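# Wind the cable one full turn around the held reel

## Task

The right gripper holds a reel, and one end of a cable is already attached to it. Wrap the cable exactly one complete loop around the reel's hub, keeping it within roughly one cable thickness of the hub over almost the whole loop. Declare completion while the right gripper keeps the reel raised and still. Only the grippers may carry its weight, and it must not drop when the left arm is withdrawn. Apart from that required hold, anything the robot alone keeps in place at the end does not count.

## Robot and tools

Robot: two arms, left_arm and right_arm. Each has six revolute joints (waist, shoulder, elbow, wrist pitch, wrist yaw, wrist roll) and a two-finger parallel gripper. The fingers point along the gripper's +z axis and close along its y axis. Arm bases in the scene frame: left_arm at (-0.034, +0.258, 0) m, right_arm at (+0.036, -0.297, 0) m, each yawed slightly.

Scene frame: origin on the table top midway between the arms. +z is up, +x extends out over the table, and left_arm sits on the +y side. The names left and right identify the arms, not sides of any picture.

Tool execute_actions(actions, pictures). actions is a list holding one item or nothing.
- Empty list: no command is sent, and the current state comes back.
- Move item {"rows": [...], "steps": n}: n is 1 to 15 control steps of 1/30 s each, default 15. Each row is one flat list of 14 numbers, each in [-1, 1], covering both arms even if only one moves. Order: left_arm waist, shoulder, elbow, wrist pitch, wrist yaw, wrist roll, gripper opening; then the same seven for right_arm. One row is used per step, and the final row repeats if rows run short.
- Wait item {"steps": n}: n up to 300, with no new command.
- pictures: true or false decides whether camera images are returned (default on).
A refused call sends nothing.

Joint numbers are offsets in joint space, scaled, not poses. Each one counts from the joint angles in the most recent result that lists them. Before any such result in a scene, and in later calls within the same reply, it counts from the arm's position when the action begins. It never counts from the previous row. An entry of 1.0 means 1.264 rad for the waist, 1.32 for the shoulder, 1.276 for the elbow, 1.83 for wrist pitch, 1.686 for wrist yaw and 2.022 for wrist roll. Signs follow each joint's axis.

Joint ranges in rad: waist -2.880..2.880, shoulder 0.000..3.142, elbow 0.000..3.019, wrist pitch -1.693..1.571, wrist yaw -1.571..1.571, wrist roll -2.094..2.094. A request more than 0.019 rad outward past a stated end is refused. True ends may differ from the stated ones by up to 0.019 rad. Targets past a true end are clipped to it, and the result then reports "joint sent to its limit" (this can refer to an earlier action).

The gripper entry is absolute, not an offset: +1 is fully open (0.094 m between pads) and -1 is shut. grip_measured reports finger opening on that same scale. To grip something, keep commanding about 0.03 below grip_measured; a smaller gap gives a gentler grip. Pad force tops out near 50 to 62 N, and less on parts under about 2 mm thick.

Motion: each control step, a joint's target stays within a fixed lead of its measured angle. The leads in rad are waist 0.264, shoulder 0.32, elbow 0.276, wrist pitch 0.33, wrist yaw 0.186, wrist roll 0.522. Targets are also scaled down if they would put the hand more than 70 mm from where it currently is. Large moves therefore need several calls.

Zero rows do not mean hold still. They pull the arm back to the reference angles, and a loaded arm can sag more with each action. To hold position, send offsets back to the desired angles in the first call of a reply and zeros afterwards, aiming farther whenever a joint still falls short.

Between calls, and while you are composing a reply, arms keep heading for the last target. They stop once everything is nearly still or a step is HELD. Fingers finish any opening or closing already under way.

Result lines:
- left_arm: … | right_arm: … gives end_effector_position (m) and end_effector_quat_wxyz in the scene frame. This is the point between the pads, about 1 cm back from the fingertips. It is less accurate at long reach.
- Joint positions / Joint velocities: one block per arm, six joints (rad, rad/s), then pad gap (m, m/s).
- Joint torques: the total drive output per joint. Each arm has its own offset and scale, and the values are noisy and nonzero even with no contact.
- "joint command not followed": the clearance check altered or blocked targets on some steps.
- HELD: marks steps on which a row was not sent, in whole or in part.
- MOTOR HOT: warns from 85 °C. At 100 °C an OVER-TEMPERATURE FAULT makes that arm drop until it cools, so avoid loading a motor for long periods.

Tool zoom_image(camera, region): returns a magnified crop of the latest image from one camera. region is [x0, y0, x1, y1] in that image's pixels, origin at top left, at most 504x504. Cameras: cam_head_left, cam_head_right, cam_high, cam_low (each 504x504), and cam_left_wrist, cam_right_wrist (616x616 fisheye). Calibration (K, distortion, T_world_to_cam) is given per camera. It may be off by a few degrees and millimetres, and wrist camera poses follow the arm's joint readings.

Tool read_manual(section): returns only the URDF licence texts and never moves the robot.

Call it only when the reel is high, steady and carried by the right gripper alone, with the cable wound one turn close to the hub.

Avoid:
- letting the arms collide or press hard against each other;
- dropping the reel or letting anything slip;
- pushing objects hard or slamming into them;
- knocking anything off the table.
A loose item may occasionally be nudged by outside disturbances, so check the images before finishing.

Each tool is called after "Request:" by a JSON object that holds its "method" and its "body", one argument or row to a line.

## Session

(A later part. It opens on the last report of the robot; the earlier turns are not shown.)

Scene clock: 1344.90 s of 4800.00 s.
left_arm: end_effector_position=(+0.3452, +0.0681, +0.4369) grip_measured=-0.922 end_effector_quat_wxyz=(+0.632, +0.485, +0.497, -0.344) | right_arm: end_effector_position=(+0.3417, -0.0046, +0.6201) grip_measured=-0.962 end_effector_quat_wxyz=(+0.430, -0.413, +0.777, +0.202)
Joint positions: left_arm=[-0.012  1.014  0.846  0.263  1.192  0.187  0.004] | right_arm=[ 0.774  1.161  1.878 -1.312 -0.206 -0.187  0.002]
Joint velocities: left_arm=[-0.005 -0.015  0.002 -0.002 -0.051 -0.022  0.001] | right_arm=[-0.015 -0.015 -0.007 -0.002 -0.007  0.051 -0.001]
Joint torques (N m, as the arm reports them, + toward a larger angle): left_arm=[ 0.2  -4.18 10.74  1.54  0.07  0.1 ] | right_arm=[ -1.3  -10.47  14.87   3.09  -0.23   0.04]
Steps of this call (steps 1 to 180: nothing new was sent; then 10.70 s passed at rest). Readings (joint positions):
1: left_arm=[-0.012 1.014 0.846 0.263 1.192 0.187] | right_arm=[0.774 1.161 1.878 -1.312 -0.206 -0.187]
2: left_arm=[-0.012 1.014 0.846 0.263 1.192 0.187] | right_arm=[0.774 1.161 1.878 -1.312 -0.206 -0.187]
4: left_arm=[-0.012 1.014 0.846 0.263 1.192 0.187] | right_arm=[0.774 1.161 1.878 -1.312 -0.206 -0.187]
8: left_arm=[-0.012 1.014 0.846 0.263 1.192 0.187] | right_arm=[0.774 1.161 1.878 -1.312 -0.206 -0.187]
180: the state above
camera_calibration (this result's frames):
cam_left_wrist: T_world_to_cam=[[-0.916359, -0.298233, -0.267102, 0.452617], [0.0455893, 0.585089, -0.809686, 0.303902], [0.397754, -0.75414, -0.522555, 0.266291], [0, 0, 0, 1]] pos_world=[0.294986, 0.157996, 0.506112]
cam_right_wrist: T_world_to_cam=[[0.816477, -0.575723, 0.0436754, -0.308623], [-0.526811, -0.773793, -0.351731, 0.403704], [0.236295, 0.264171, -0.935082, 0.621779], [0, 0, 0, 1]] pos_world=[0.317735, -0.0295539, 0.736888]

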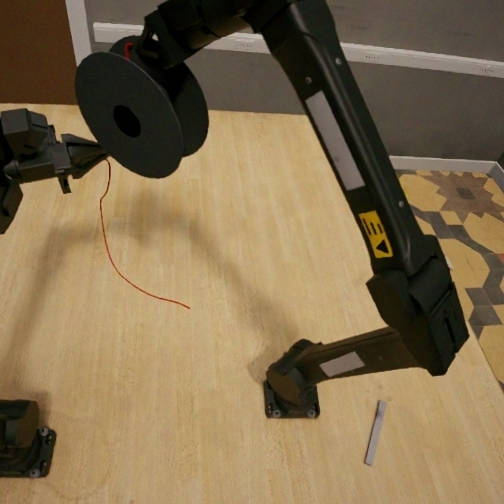

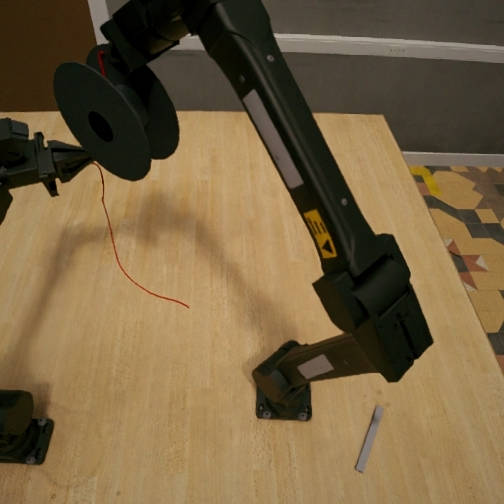

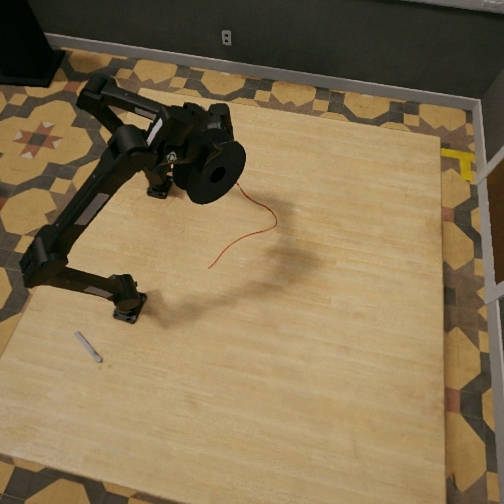

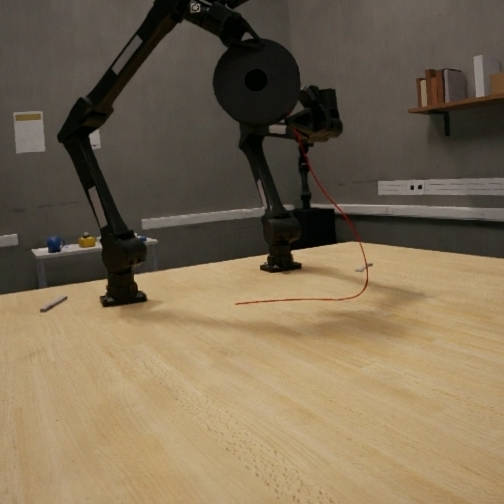

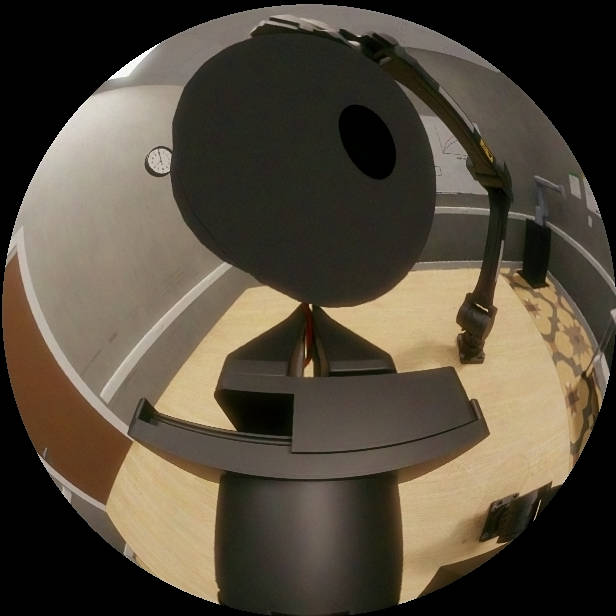

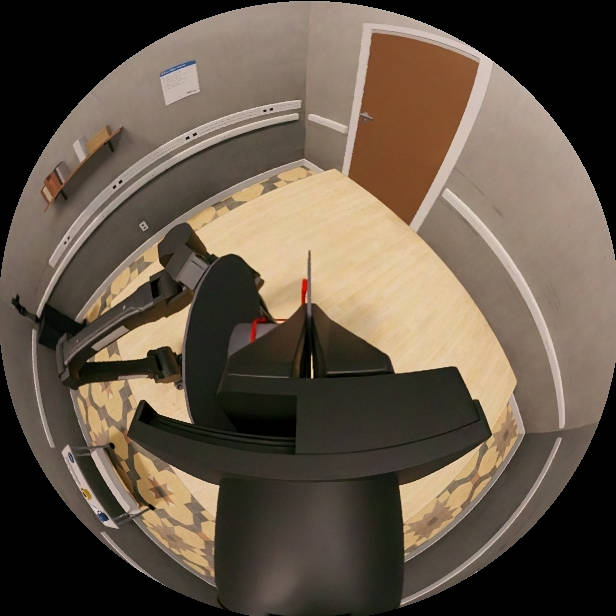

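Request:
{"method": "execute_actions", "body": {
  "actions": [
    {"rows": [[0,0,0,0,0,0,-0.86,-0.005,-0.0154,0.043,0.02,0,0.005,-1],[0,0,0,0,0,0,-0.8,-0.005,-0.0154,0.043,0.02,0,0.005,-1],[0,0,0,0,0,0,-0.8,-0.005,-0.0154,0.043,0.02,0,0.005,-1],[0,0,0,0,0,0,-0.8,-0.005,-0.0154,0.043,0.02,0,0.005,-1],[0,0,0,0,0,0,-0.8,-0.005,-0.0154,0.043,0.02,0,0.005,-1],[0,0.003,-0.005,-0.001,0,0,-0.8,-0.005,-0.0154,0.043,0.02,0,0.005,-1],[0,0.006,-0.01,-0.002,0,0,-0.8,-0.005,-0.0154,0.043,0.02,0,0.005,-1],[0,0.009,-0.015,-0.004,0,0,-0.8,-0.005,-0.0154,0.043,0.02,0,0.005,-1],[0,0.012,-0.02,-0.005,0,0,-0.8,-0.005,-0.0154,0.043,0.02,0,0.005,-1],[0,0.015,-0.025,-0.006,0,0,-0.8,-0.005,-0.0154,0.043,0.02,0,0.005,-1],[0,0.018,-0.03,-0.007,0,0,-0.8,-0.005,-0.0154,0.043,0.02,0,0.005,-1],[0,0.021,-0.035,-0.008,0,0,-0.8,-0.005,-0.0154,0.043,0.02,0,0.005,-1],[0,0.023,-0.038,-0.009,0.003,0,-0.8,-0.005,-0.0154,0.043,0.02,0,0.005,-1]], "steps": 15}
  ]
}}

Request:
{"method": "execute_actions", "body": {
  "actions": [
    {"steps": 20}
  ]
}}

Scene clock: 1359.23 s of 4800.00 s.
left_arm: end_effector_position=(+0.3452, +0.0679, +0.4125) grip_measured=-0.802 end_effector_quat_wxyz=(+0.618, +0.478, +0.513, -0.355) | right_arm: end_effector_position=(+0.3420, -0.0044, +0.6206) grip_measured=-0.962 end_effector_quat_wxyz=(+0.431, -0.413, +0.777, +0.202)
Joint positions: left_arm=[-0.012  1.024  0.806  0.263  1.194  0.187  0.009] | right_arm=[ 0.774  1.161  1.878 -1.31  -0.206 -0.187  0.002]
Joint velocities: left_arm=[-0.024  0.103 -0.105 -0.012  0.022 -0.022  0.001] | right_arm=[-0.024 -0.005  0.002 -0.017 -0.095 -0.007  0.001]
Joint torques (N m, as the arm reports them, + toward a larger angle): left_arm=[ 0.23 -3.42 10.58  1.02  0.15  0.09] | right_arm=[-1.27 -8.67 14.78  3.   -0.26  0.07]
Steps of this call (steps 1 to 180: nothing new was sent; then 7.83 s passed at rest; steps 181 to 195: all 15 steps of this action). Readings (joint positions):
181: left_arm=[-0.012 1.014 0.846 0.263 1.192 0.187] | right_arm=[0.774 1.161 1.878 -1.312 -0.206 -0.187]
182: left_arm=[-0.012 1.014 0.846 0.263 1.192 0.187] | right_arm=[0.774 1.161 1.878 -1.312 -0.206 -0.187]
184: left_arm=[-0.012 1.014 0.846 0.263 1.192 0.187] | right_arm=[0.774 1.161 1.878 -1.310 -0.206 -0.187]
188: left_arm=[-0.012 1.014 0.844 0.263 1.192 0.187] | right_arm=[0.774 1.161 1.878 -1.310 -0.206 -0.187]
195: the state above
camera_calibration (this result's frames):
cam_left_wrist: T_world_to_cam=[[-0.92951, -0.294773, -0.221632, 0.431622], [0.00622476, 0.588334, -0.808594, 0.297155], [0.368746, -0.752976, -0.545027, 0.272597], [0, 0, 0, 1]] pos_world=[0.298828, 0.157663, 0.484512]
cam_right_wrist: T_world_to_cam=[[0.816399, -0.575787, 0.0442989, -0.309088], [-0.526183, -0.773286, -0.353781, 0.405204], [0.237958, 0.265517, -0.934279, 0.621038], [0, 0, 0, 1]] pos_world=[0.317769, -0.0295266, 0.737269]

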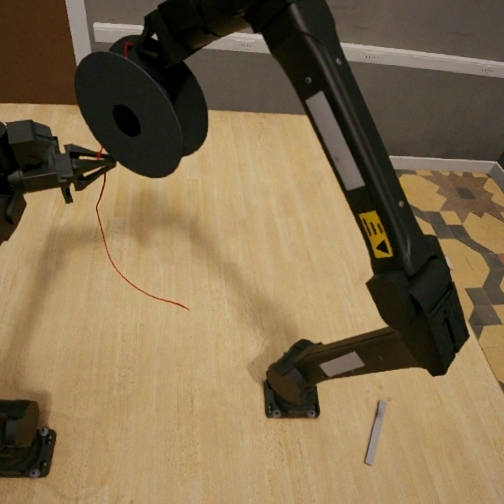

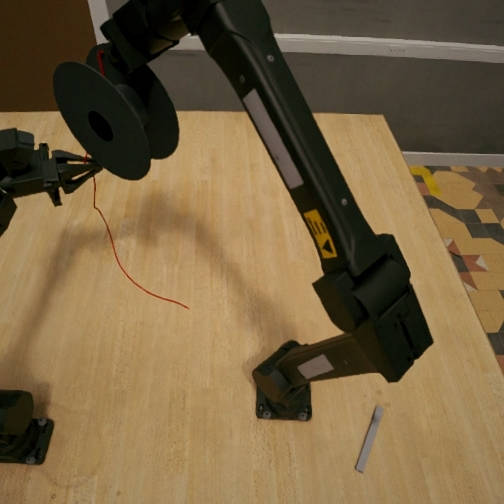

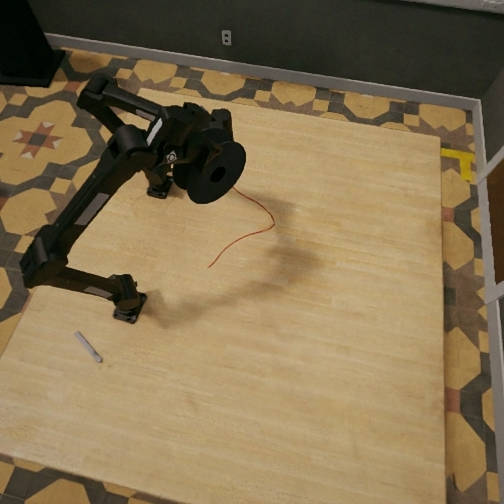

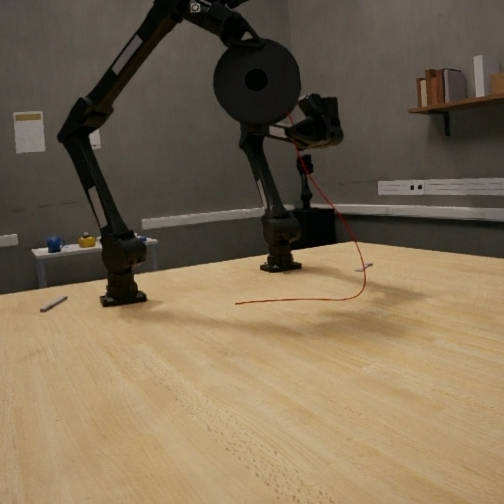

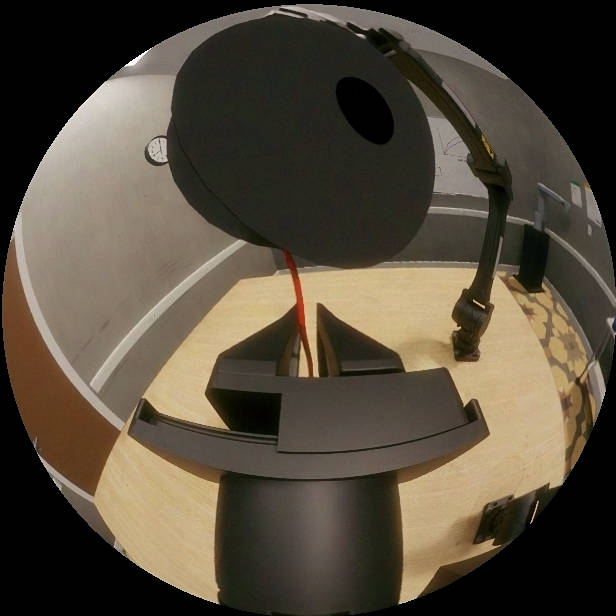

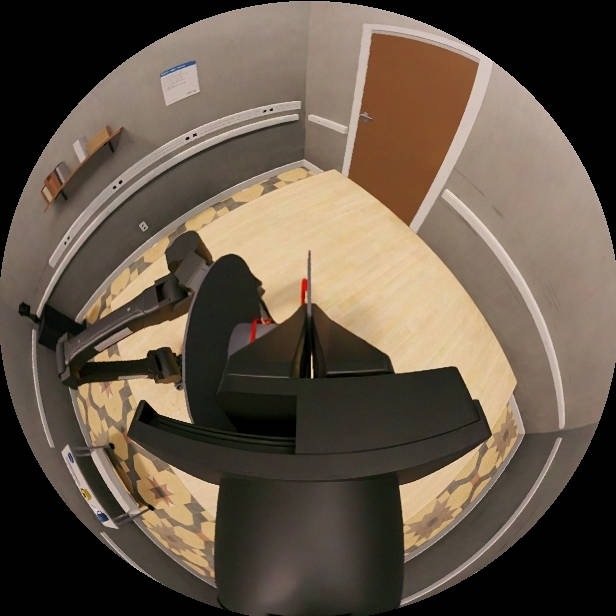

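Scene clock: 1359.90 s of 4800.00 s.
left_arm: end_effector_position=(+0.3481, +0.0677, +0.4047) grip_measured=-0.802 end_effector_quat_wxyz=(+0.612, +0.475, +0.520, -0.360) | right_arm: end_effector_position=(+0.3420, -0.0044, +0.6206) grip_measured=-0.962 end_effector_quat_wxyz=(+0.431, -0.413, +0.777, +0.202)
Joint positions: left_arm=[-0.012  1.036  0.8    0.26   1.194  0.187  0.009] | right_arm=[ 0.774  1.161  1.878 -1.31  -0.206 -0.187  0.002]
Joint velocities: left_arm=[-0.005 -0.015  0.012 -0.022 -0.051 -0.022 -0.   ] | right_arm=[-0.005 -0.015  0.007  0.002 -0.037 -0.007  0.001]
Joint torques (N m, as the arm reports them, + toward a larger angle): left_arm=[ 0.2  -3.96 10.4   1.01  0.15  0.09] | right_arm=[-1.93 -9.13 14.9   3.05 -0.24  0.08]
Steps of this call (steps 1 to 20: the robot went on to your last target). Readings (joint positions):
1: left_arm=[-0.012 1.028 0.803 0.262 1.194 0.187] | right_arm=[0.774 1.161 1.878 -1.310 -0.206 -0.187]
2: left_arm=[-0.012 1.031 0.801 0.261 1.194 0.187] | right_arm=[0.774 1.161 1.878 -1.310 -0.206 -0.187]
4: left_arm=[-0.012 1.036 0.800 0.260 1.194 0.187] | right_arm=[0.774 1.161 1.878 -1.310 -0.206 -0.187]
8: left_arm=[-0.012 1.036 0.800 0.260 1.194 0.187] | right_arm=[0.774 1.161 1.878 -1.310 -0.206 -0.187]
20: the state above
camera_calibration (this result's frames):
cam_left_wrist: T_world_to_cam=[[-0.933793, -0.294442, -0.20331, 0.426608], [-0.0100659, 0.589592, -0.807638, 0.29618], [0.357673, -0.75212, -0.553521, 0.274343], [0, 0, 0, 1]] pos_world=[0.303219, 0.157324, 0.477795]
cam_right_wrist: T_world_to_cam=[[0.816399, -0.575787, 0.0442989, -0.309088], [-0.526183, -0.773286, -0.353781, 0.405204], [0.237958, 0.265517, -0.934279, 0.621038], [0, 0, 0, 1]] pos_world=[0.317769, -0.0295266, 0.737269]

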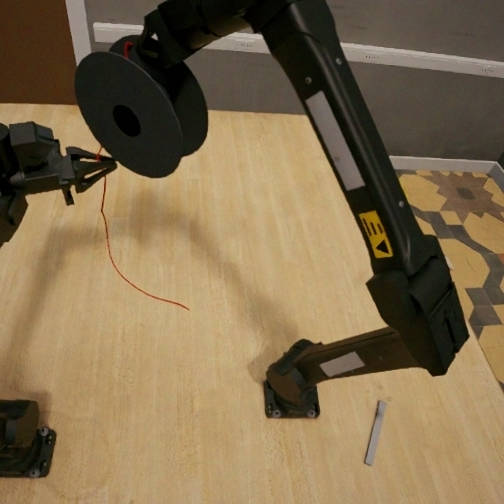

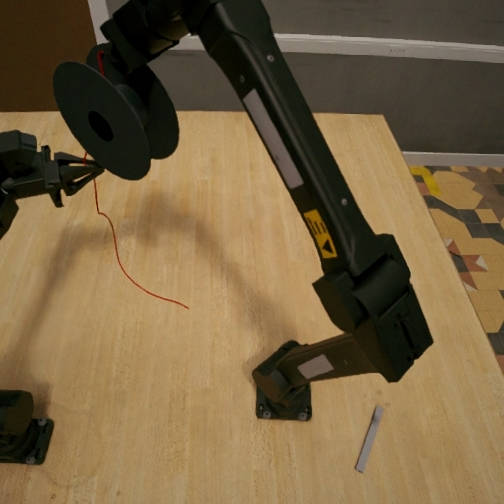

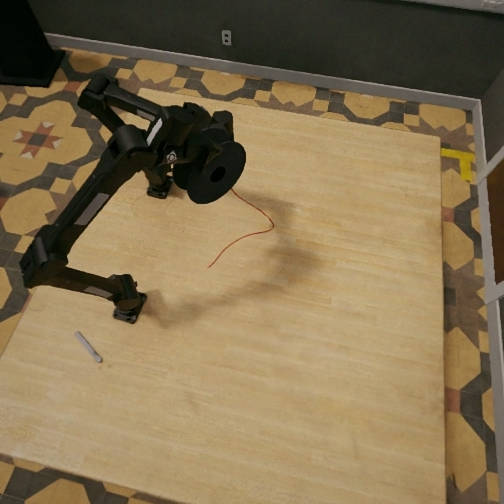

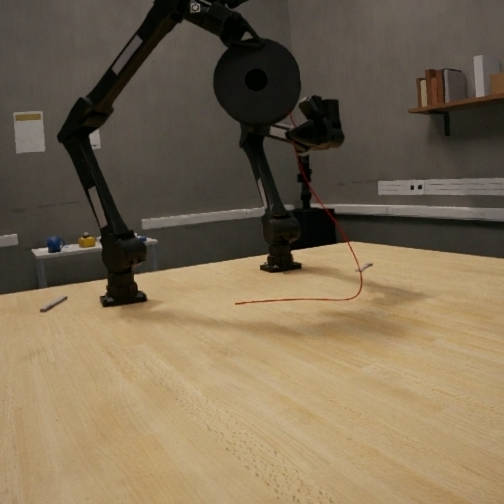

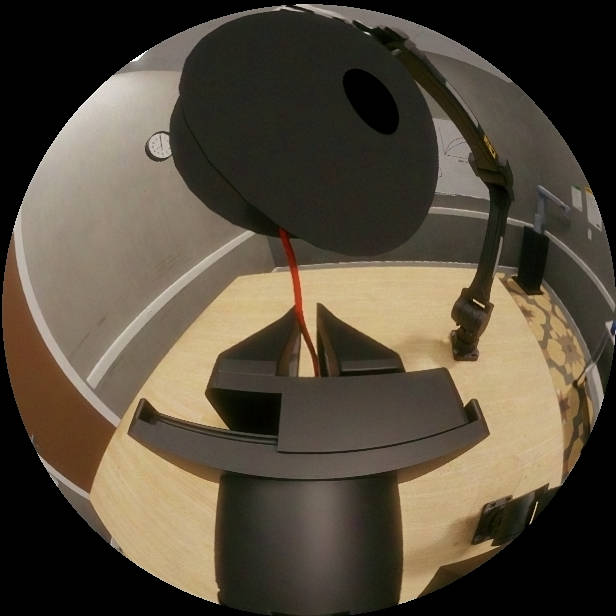

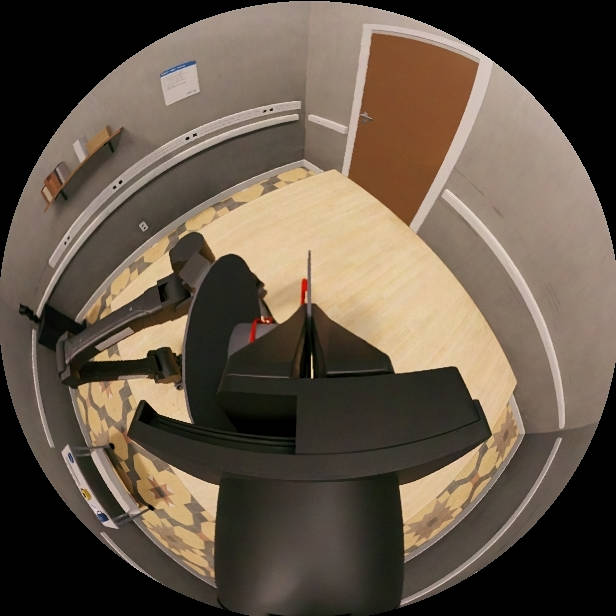

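Request:
{"method": "zoom_image", "body": {
  "camera": "cam_right_wrist",
  "region": [180, 230, 380, 400]
}}

Request:
{"method": "zoom_image", "body": {
  "camera": "cam_left_wrist",
  "region": [160, 60, 460, 400]
}}

Region (180, 230, 380, 400) of cam_right_wrist's 616x616 image, scaled by 2.520, with more detail than that image has; it fills the top 428 rows of this view, and the rest is white.

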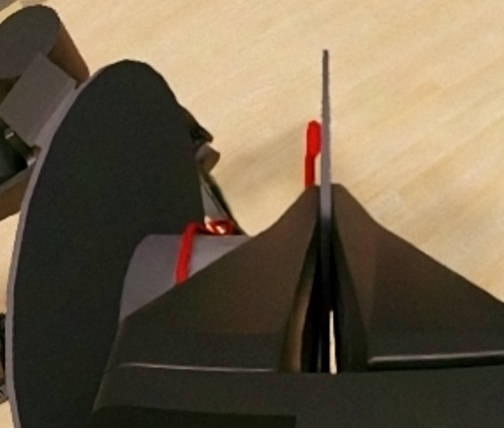

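Region (160, 60, 460, 400) of cam_left_wrist's 616x616 image, scaled by 1.482, with more detail than that image has; it fills the left 445 columns of this view, and the rest is white.

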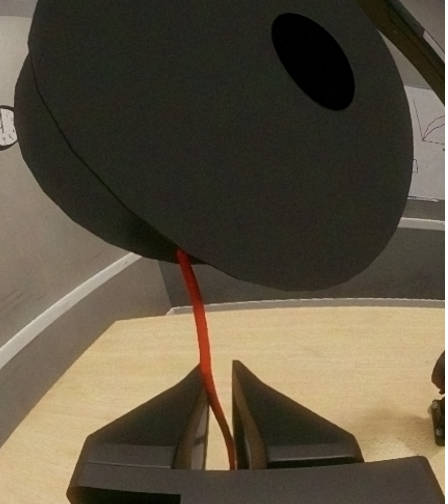

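Request:
{"method": "zoom_image", "body": {
  "camera": "cam_high",
  "region": [150, 90, 290, 230]
}}

Request:
{"method": "zoom_image", "body": {
  "camera": "cam_head_right",
  "region": [30, 20, 220, 210]
}}

Region (150, 90, 290, 230) of cam_high's 504x504 image, scaled by 3.600, with more detail than that image has.

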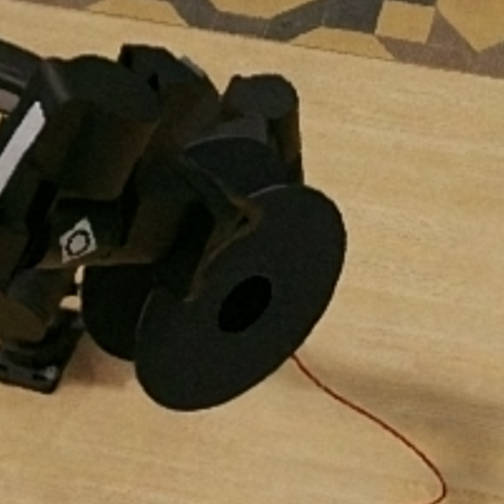

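Region (30, 20, 220, 210) of cam_head_right's 504x504 image, scaled by 2.653, with more detail than that image has.

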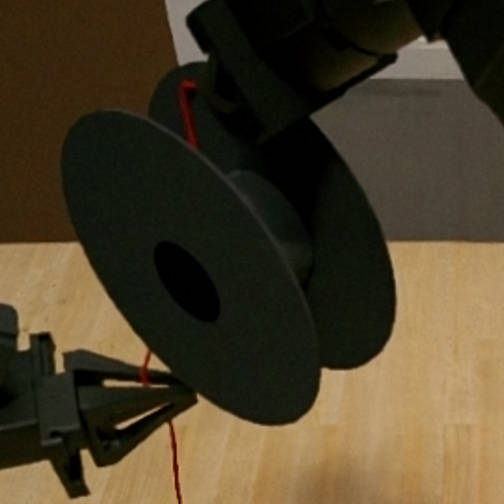

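Request:
{"method": "execute_actions", "body": {
  "actions": [
    {"rows": [[0,0,0,0,0,0,-0.65,-0.005,-0.0154,0.043,0.02,0,0.005,-1],[0,0,0,0,0,0,-0.5,-0.005,-0.0154,0.043,0.02,0,0.005,-1],[0.008,-0.002,0,-0.001,0.006,0,-0.5,-0.005,-0.0154,0.043,0.02,0,0.005,-1],[0.02,-0.004,-0.003,-0.002,0.015,0,-0.5,-0.005,-0.0154,0.043,0.02,0,0.005,-1],[0.034,-0.007,-0.006,-0.004,0.026,0,-0.5,-0.005,-0.0154,0.043,0.02,0,0.005,-1],[0.048,-0.010,-0.008,-0.006,0.037,0,-0.5,-0.005,-0.0154,0.043,0.02,0,0.005,-1],[0.062,-0.013,-0.011,-0.007,0.047,0,-0.5,-0.005,-0.0154,0.043,0.02,0,0.005,-1],[0.076,-0.016,-0.013,-0.009,0.058,0,-0.5,-0.005,-0.0154,0.043,0.02,0,0.005,-1],[0.09,-0.019,-0.016,-0.011,0.069,0,-0.5,-0.005,-0.0154,0.043,0.02,0,0.005,-1],[0.104,-0.022,-0.018,-0.013,0.08,0,-0.5,-0.005,-0.0154,0.043,0.02,0,0.005,-1],[0.118,-0.025,-0.021,-0.014,0.09,0,-0.5,-0.005,-0.0154,0.043,0.02,0,0.005,-1],[0.13,-0.028,-0.023,-0.016,0.1,0,-0.5,-0.005,-0.0154,0.043,0.02,0,0.005,-1],[0.14,-0.03,-0.025,-0.017,0.107,0,-0.5,-0.005,-0.0154,0.043,0.02,0,0.005,-1],[0.147,-0.032,-0.026,-0.018,0.112,0,-0.5,-0.005,-0.0154,0.043,0.02,0,0.005,-1],[0.1495,-0.032,-0.026,-0.018,0.1145,0,-0.5,-0.005,-0.0154,0.043,0.02,0,0.005,-1]], "steps": 15}
  ]
}}

Request:
{"method": "execute_actions", "body": {
  "actions": [
    {"steps": 20}
  ]
}}

Scene clock: 1433.07 s of 4800.00 s.
left_arm: end_effector_position=(+0.3370, +0.1233, +0.3976) grip_measured=-0.502 end_effector_quat_wxyz=(+0.604, +0.476, +0.523, -0.368) | right_arm: end_effector_position=(+0.3422, -0.0042, +0.6210) grip_measured=-0.962 end_effector_quat_wxyz=(+0.432, -0.413, +0.776, +0.202)
Joint positions: left_arm=[0.16  1.013 0.774 0.245 1.379 0.187 0.023] | right_arm=[ 0.774  1.161  1.878 -1.307 -0.206 -0.187  0.002]
Joint velocities: left_arm=[ 0.317 -0.093 -0.056 -0.042  0.139 -0.007  0.001] | right_arm=[-0.005  0.015 -0.002 -0.007  0.037  0.022  0.   ]
Joint torques (N m, as the arm reports them, + toward a larger angle): left_arm=[-0.14 -5.4  10.12  0.87  0.16  0.11] | right_arm=[-0.95 -8.97 14.87  2.96 -0.27  0.06]
Steps of this call (steps 1 to 15: the robot went on to your last target; steps 16 to 200: nothing new was sent; then 66.00 s passed at rest; steps 201 to 215: all 15 steps of this action). Readings (joint positions):
201: left_arm=[-0.012 1.036 0.800 0.260 1.194 0.187] | right_arm=[0.774 1.161 1.878 -1.309 -0.206 -0.187]
202: left_arm=[-0.012 1.036 0.800 0.260 1.194 0.187] | right_arm=[0.774 1.161 1.878 -1.309 -0.206 -0.187]
204: left_arm=[-0.011 1.036 0.800 0.260 1.208 0.187] | right_arm=[0.774 1.161 1.878 -1.308 -0.206 -0.187]
208: left_arm=[0.030 1.035 0.797 0.260 1.276 0.187] | right_arm=[0.774 1.161 1.878 -1.307 -0.206 -0.187]
215: the state above
camera_calibration (this result's frames):
cam_left_wrist: T_world_to_cam=[[-0.941267, -0.281441, -0.186569, 0.425365], [-0.0172206, 0.59182, -0.805886, 0.259011], [0.337224, -0.755341, -0.561907, 0.326854], [0, 0, 0, 1]] pos_world=[0.294619, 0.213314, 0.471754]
cam_right_wrist: T_world_to_cam=[[0.81632, -0.575851, 0.0449222, -0.309553], [-0.525552, -0.772775, -0.35583, 0.406702], [0.23962, 0.266862, -0.93347, 0.620294], [0, 0, 0, 1]] pos_world=[0.317802, -0.0294998, 0.737649]

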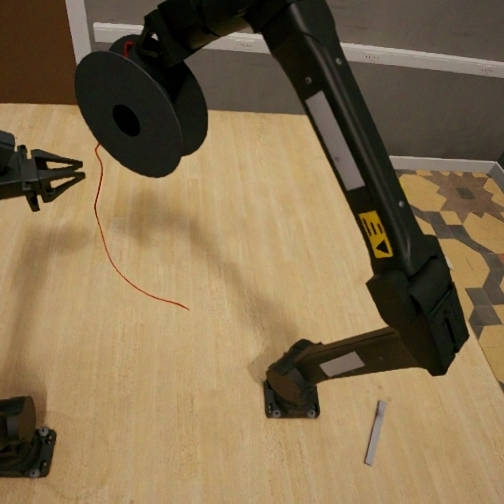

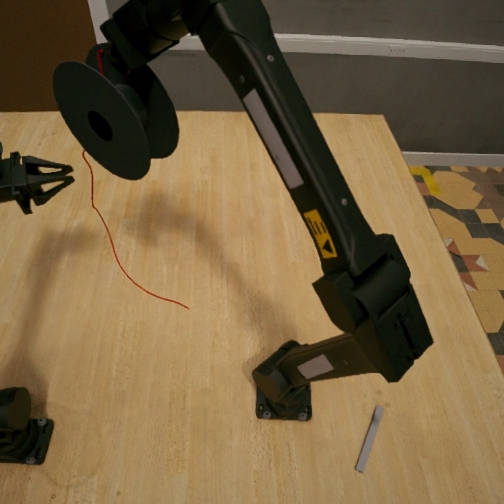

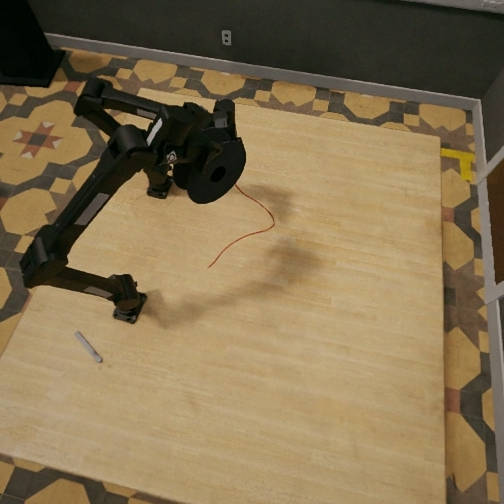

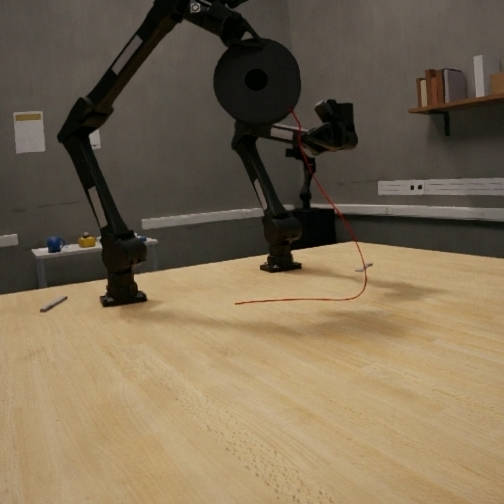

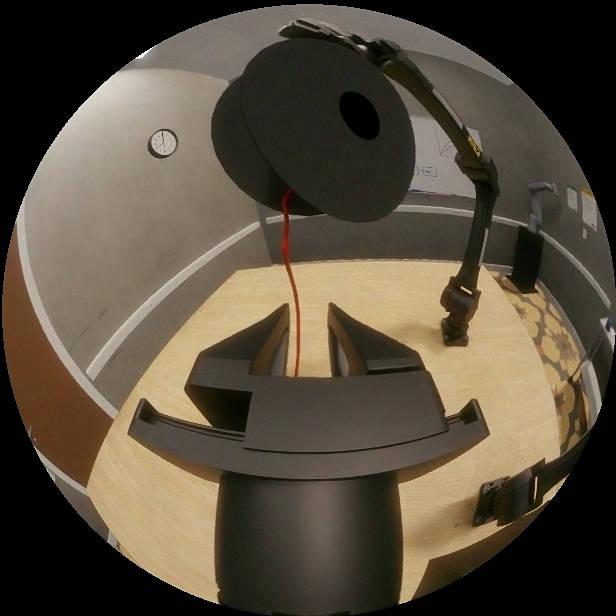

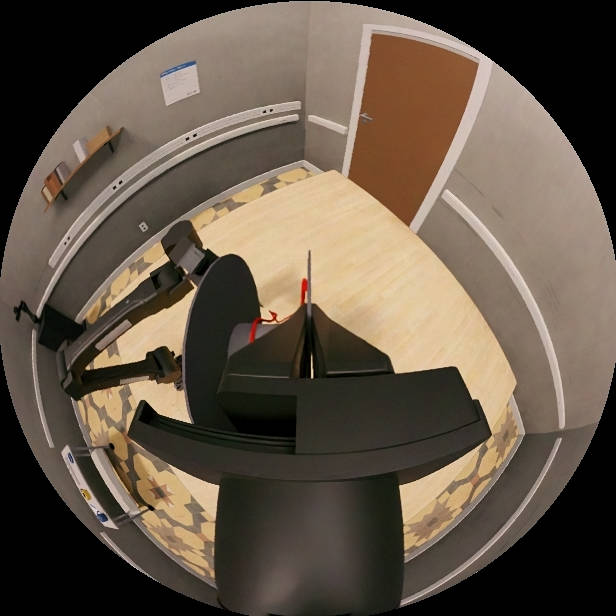

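Scene clock: 1433.73 s of 4800.00 s.
left_arm: end_effector_position=(+0.3356, +0.1276, +0.3992) grip_measured=-0.502 end_effector_quat_wxyz=(+0.607, +0.475, +0.523, -0.364) | right_arm: end_effector_position=(+0.3422, -0.0042, +0.6210) grip_measured=-0.962 end_effector_quat_wxyz=(+0.432, -0.413, +0.776, +0.202)
Joint positions: left_arm=[0.173 1.005 0.772 0.243 1.385 0.187 0.023] | right_arm=[ 0.774  1.161  1.878 -1.307 -0.206 -0.187  0.002]
Joint velocities: left_arm=[ 0.015  0.005 -0.027  0.027 -0.066  0.022  0.001] | right_arm=[-0.005  0.005 -0.012  0.007  0.007 -0.037 -0.   ]
Joint torques (N m, as the arm reports them, + toward a larger angle): left_arm=[ 0.58 -4.72  9.96  0.87  0.18  0.1 ] | right_arm=[-0.85 -9.42 14.96  3.16 -0.24  0.1 ]
Steps of this call (steps 1 to 20: the robot went on to your last target). Readings (joint positions):
1: left_arm=[0.168 1.010 0.772 0.244 1.383 0.187] | right_arm=[0.774 1.161 1.878 -1.307 -0.206 -0.187]
2: left_arm=[0.172 1.008 0.772 0.243 1.384 0.187] | right_arm=[0.774 1.161 1.878 -1.307 -0.206 -0.187]
4: left_arm=[0.173 1.006 0.772 0.243 1.385 0.187] | right_arm=[0.774 1.161 1.878 -1.307 -0.206 -0.187]
8: left_arm=[0.173 1.005 0.772 0.243 1.385 0.187] | right_arm=[0.774 1.161 1.878 -1.307 -0.206 -0.187]
20: the state above
camera_calibration (this result's frames):
cam_left_wrist: T_world_to_cam=[[-0.938416, -0.288165, -0.190621, 0.427087], [-0.0181506, 0.592066, -0.805685, 0.257932], [0.34503, -0.752608, -0.560835, 0.328082], [0, 0, 0, 1]] pos_world=[0.292269, 0.217276, 0.473223]
cam_right_wrist: T_world_to_cam=[[0.81632, -0.575851, 0.0449222, -0.309553], [-0.525552, -0.772775, -0.35583, 0.406702], [0.23962, 0.266862, -0.93347, 0.620294], [0, 0, 0, 1]] pos_world=[0.317802, -0.0294998, 0.737649]

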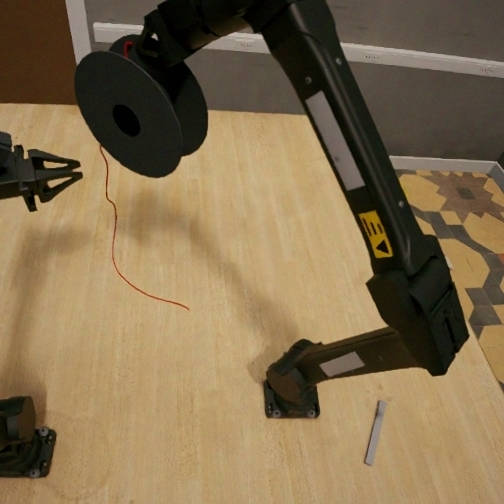

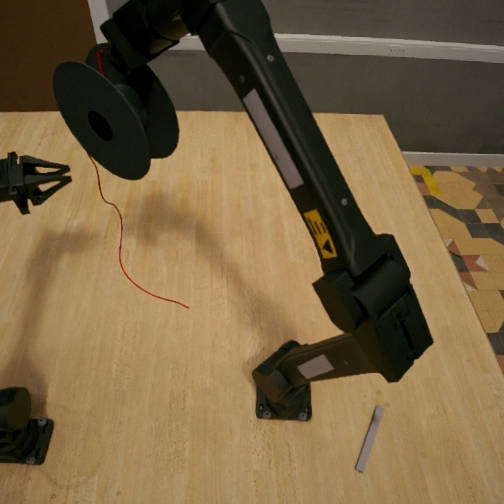

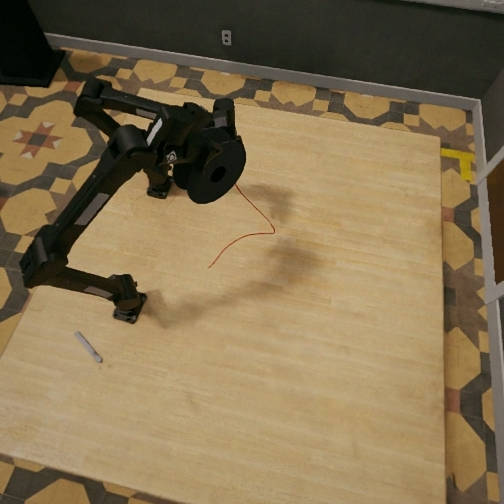

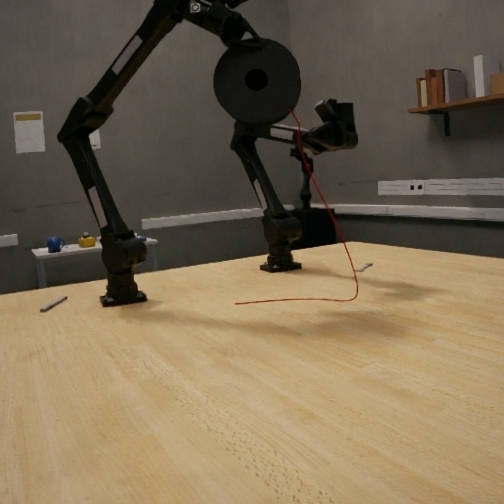

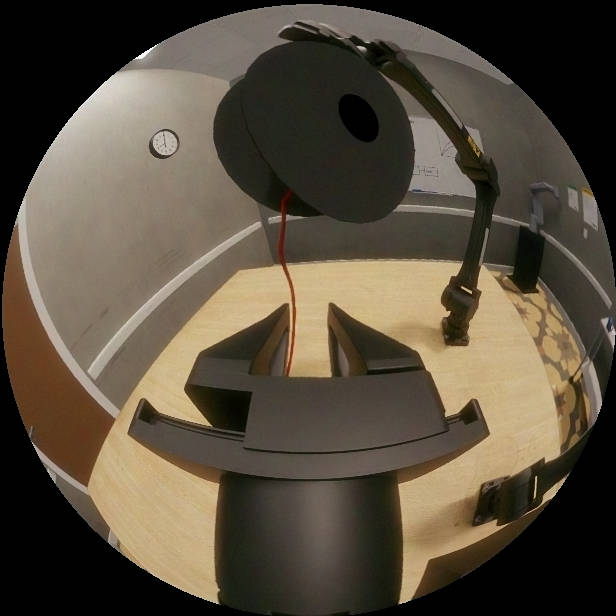

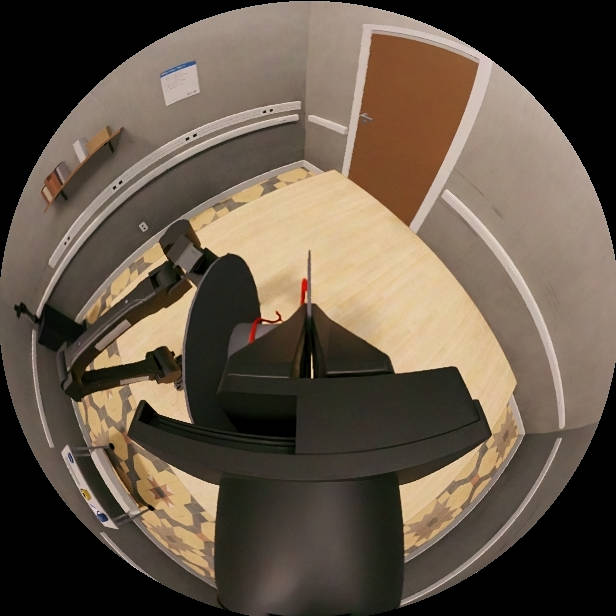

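Request:
{"method": "zoom_image", "body": {
  "camera": "cam_right_wrist",
  "region": [210, 260, 330, 360]
}}

Request:
{"method": "zoom_image", "body": {
  "camera": "cam_low",
  "region": [200, 30, 360, 190]
}}

Region (210, 260, 330, 360) of cam_right_wrist's 616x616 image, scaled by 4.200, with more detail than that image has.

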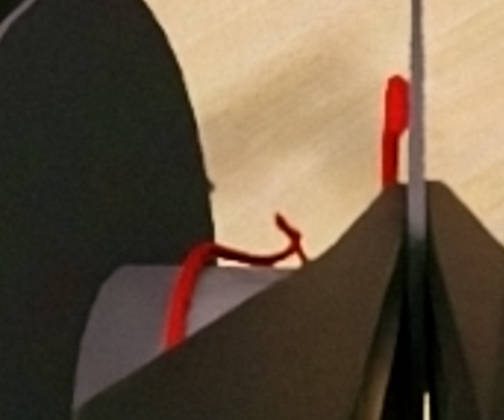

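Region (200, 30, 360, 190) of cam_low's 504x504 image, scaled by 3.150, with more detail than that image has.

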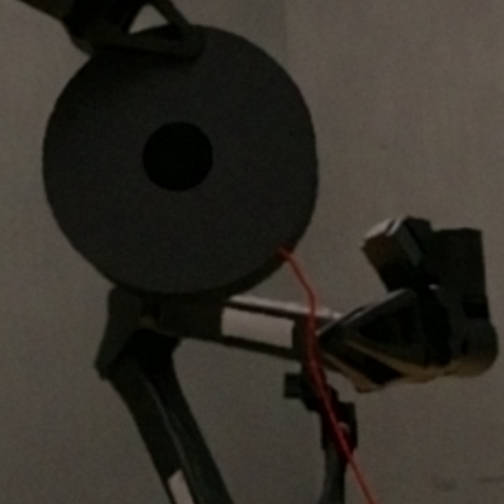

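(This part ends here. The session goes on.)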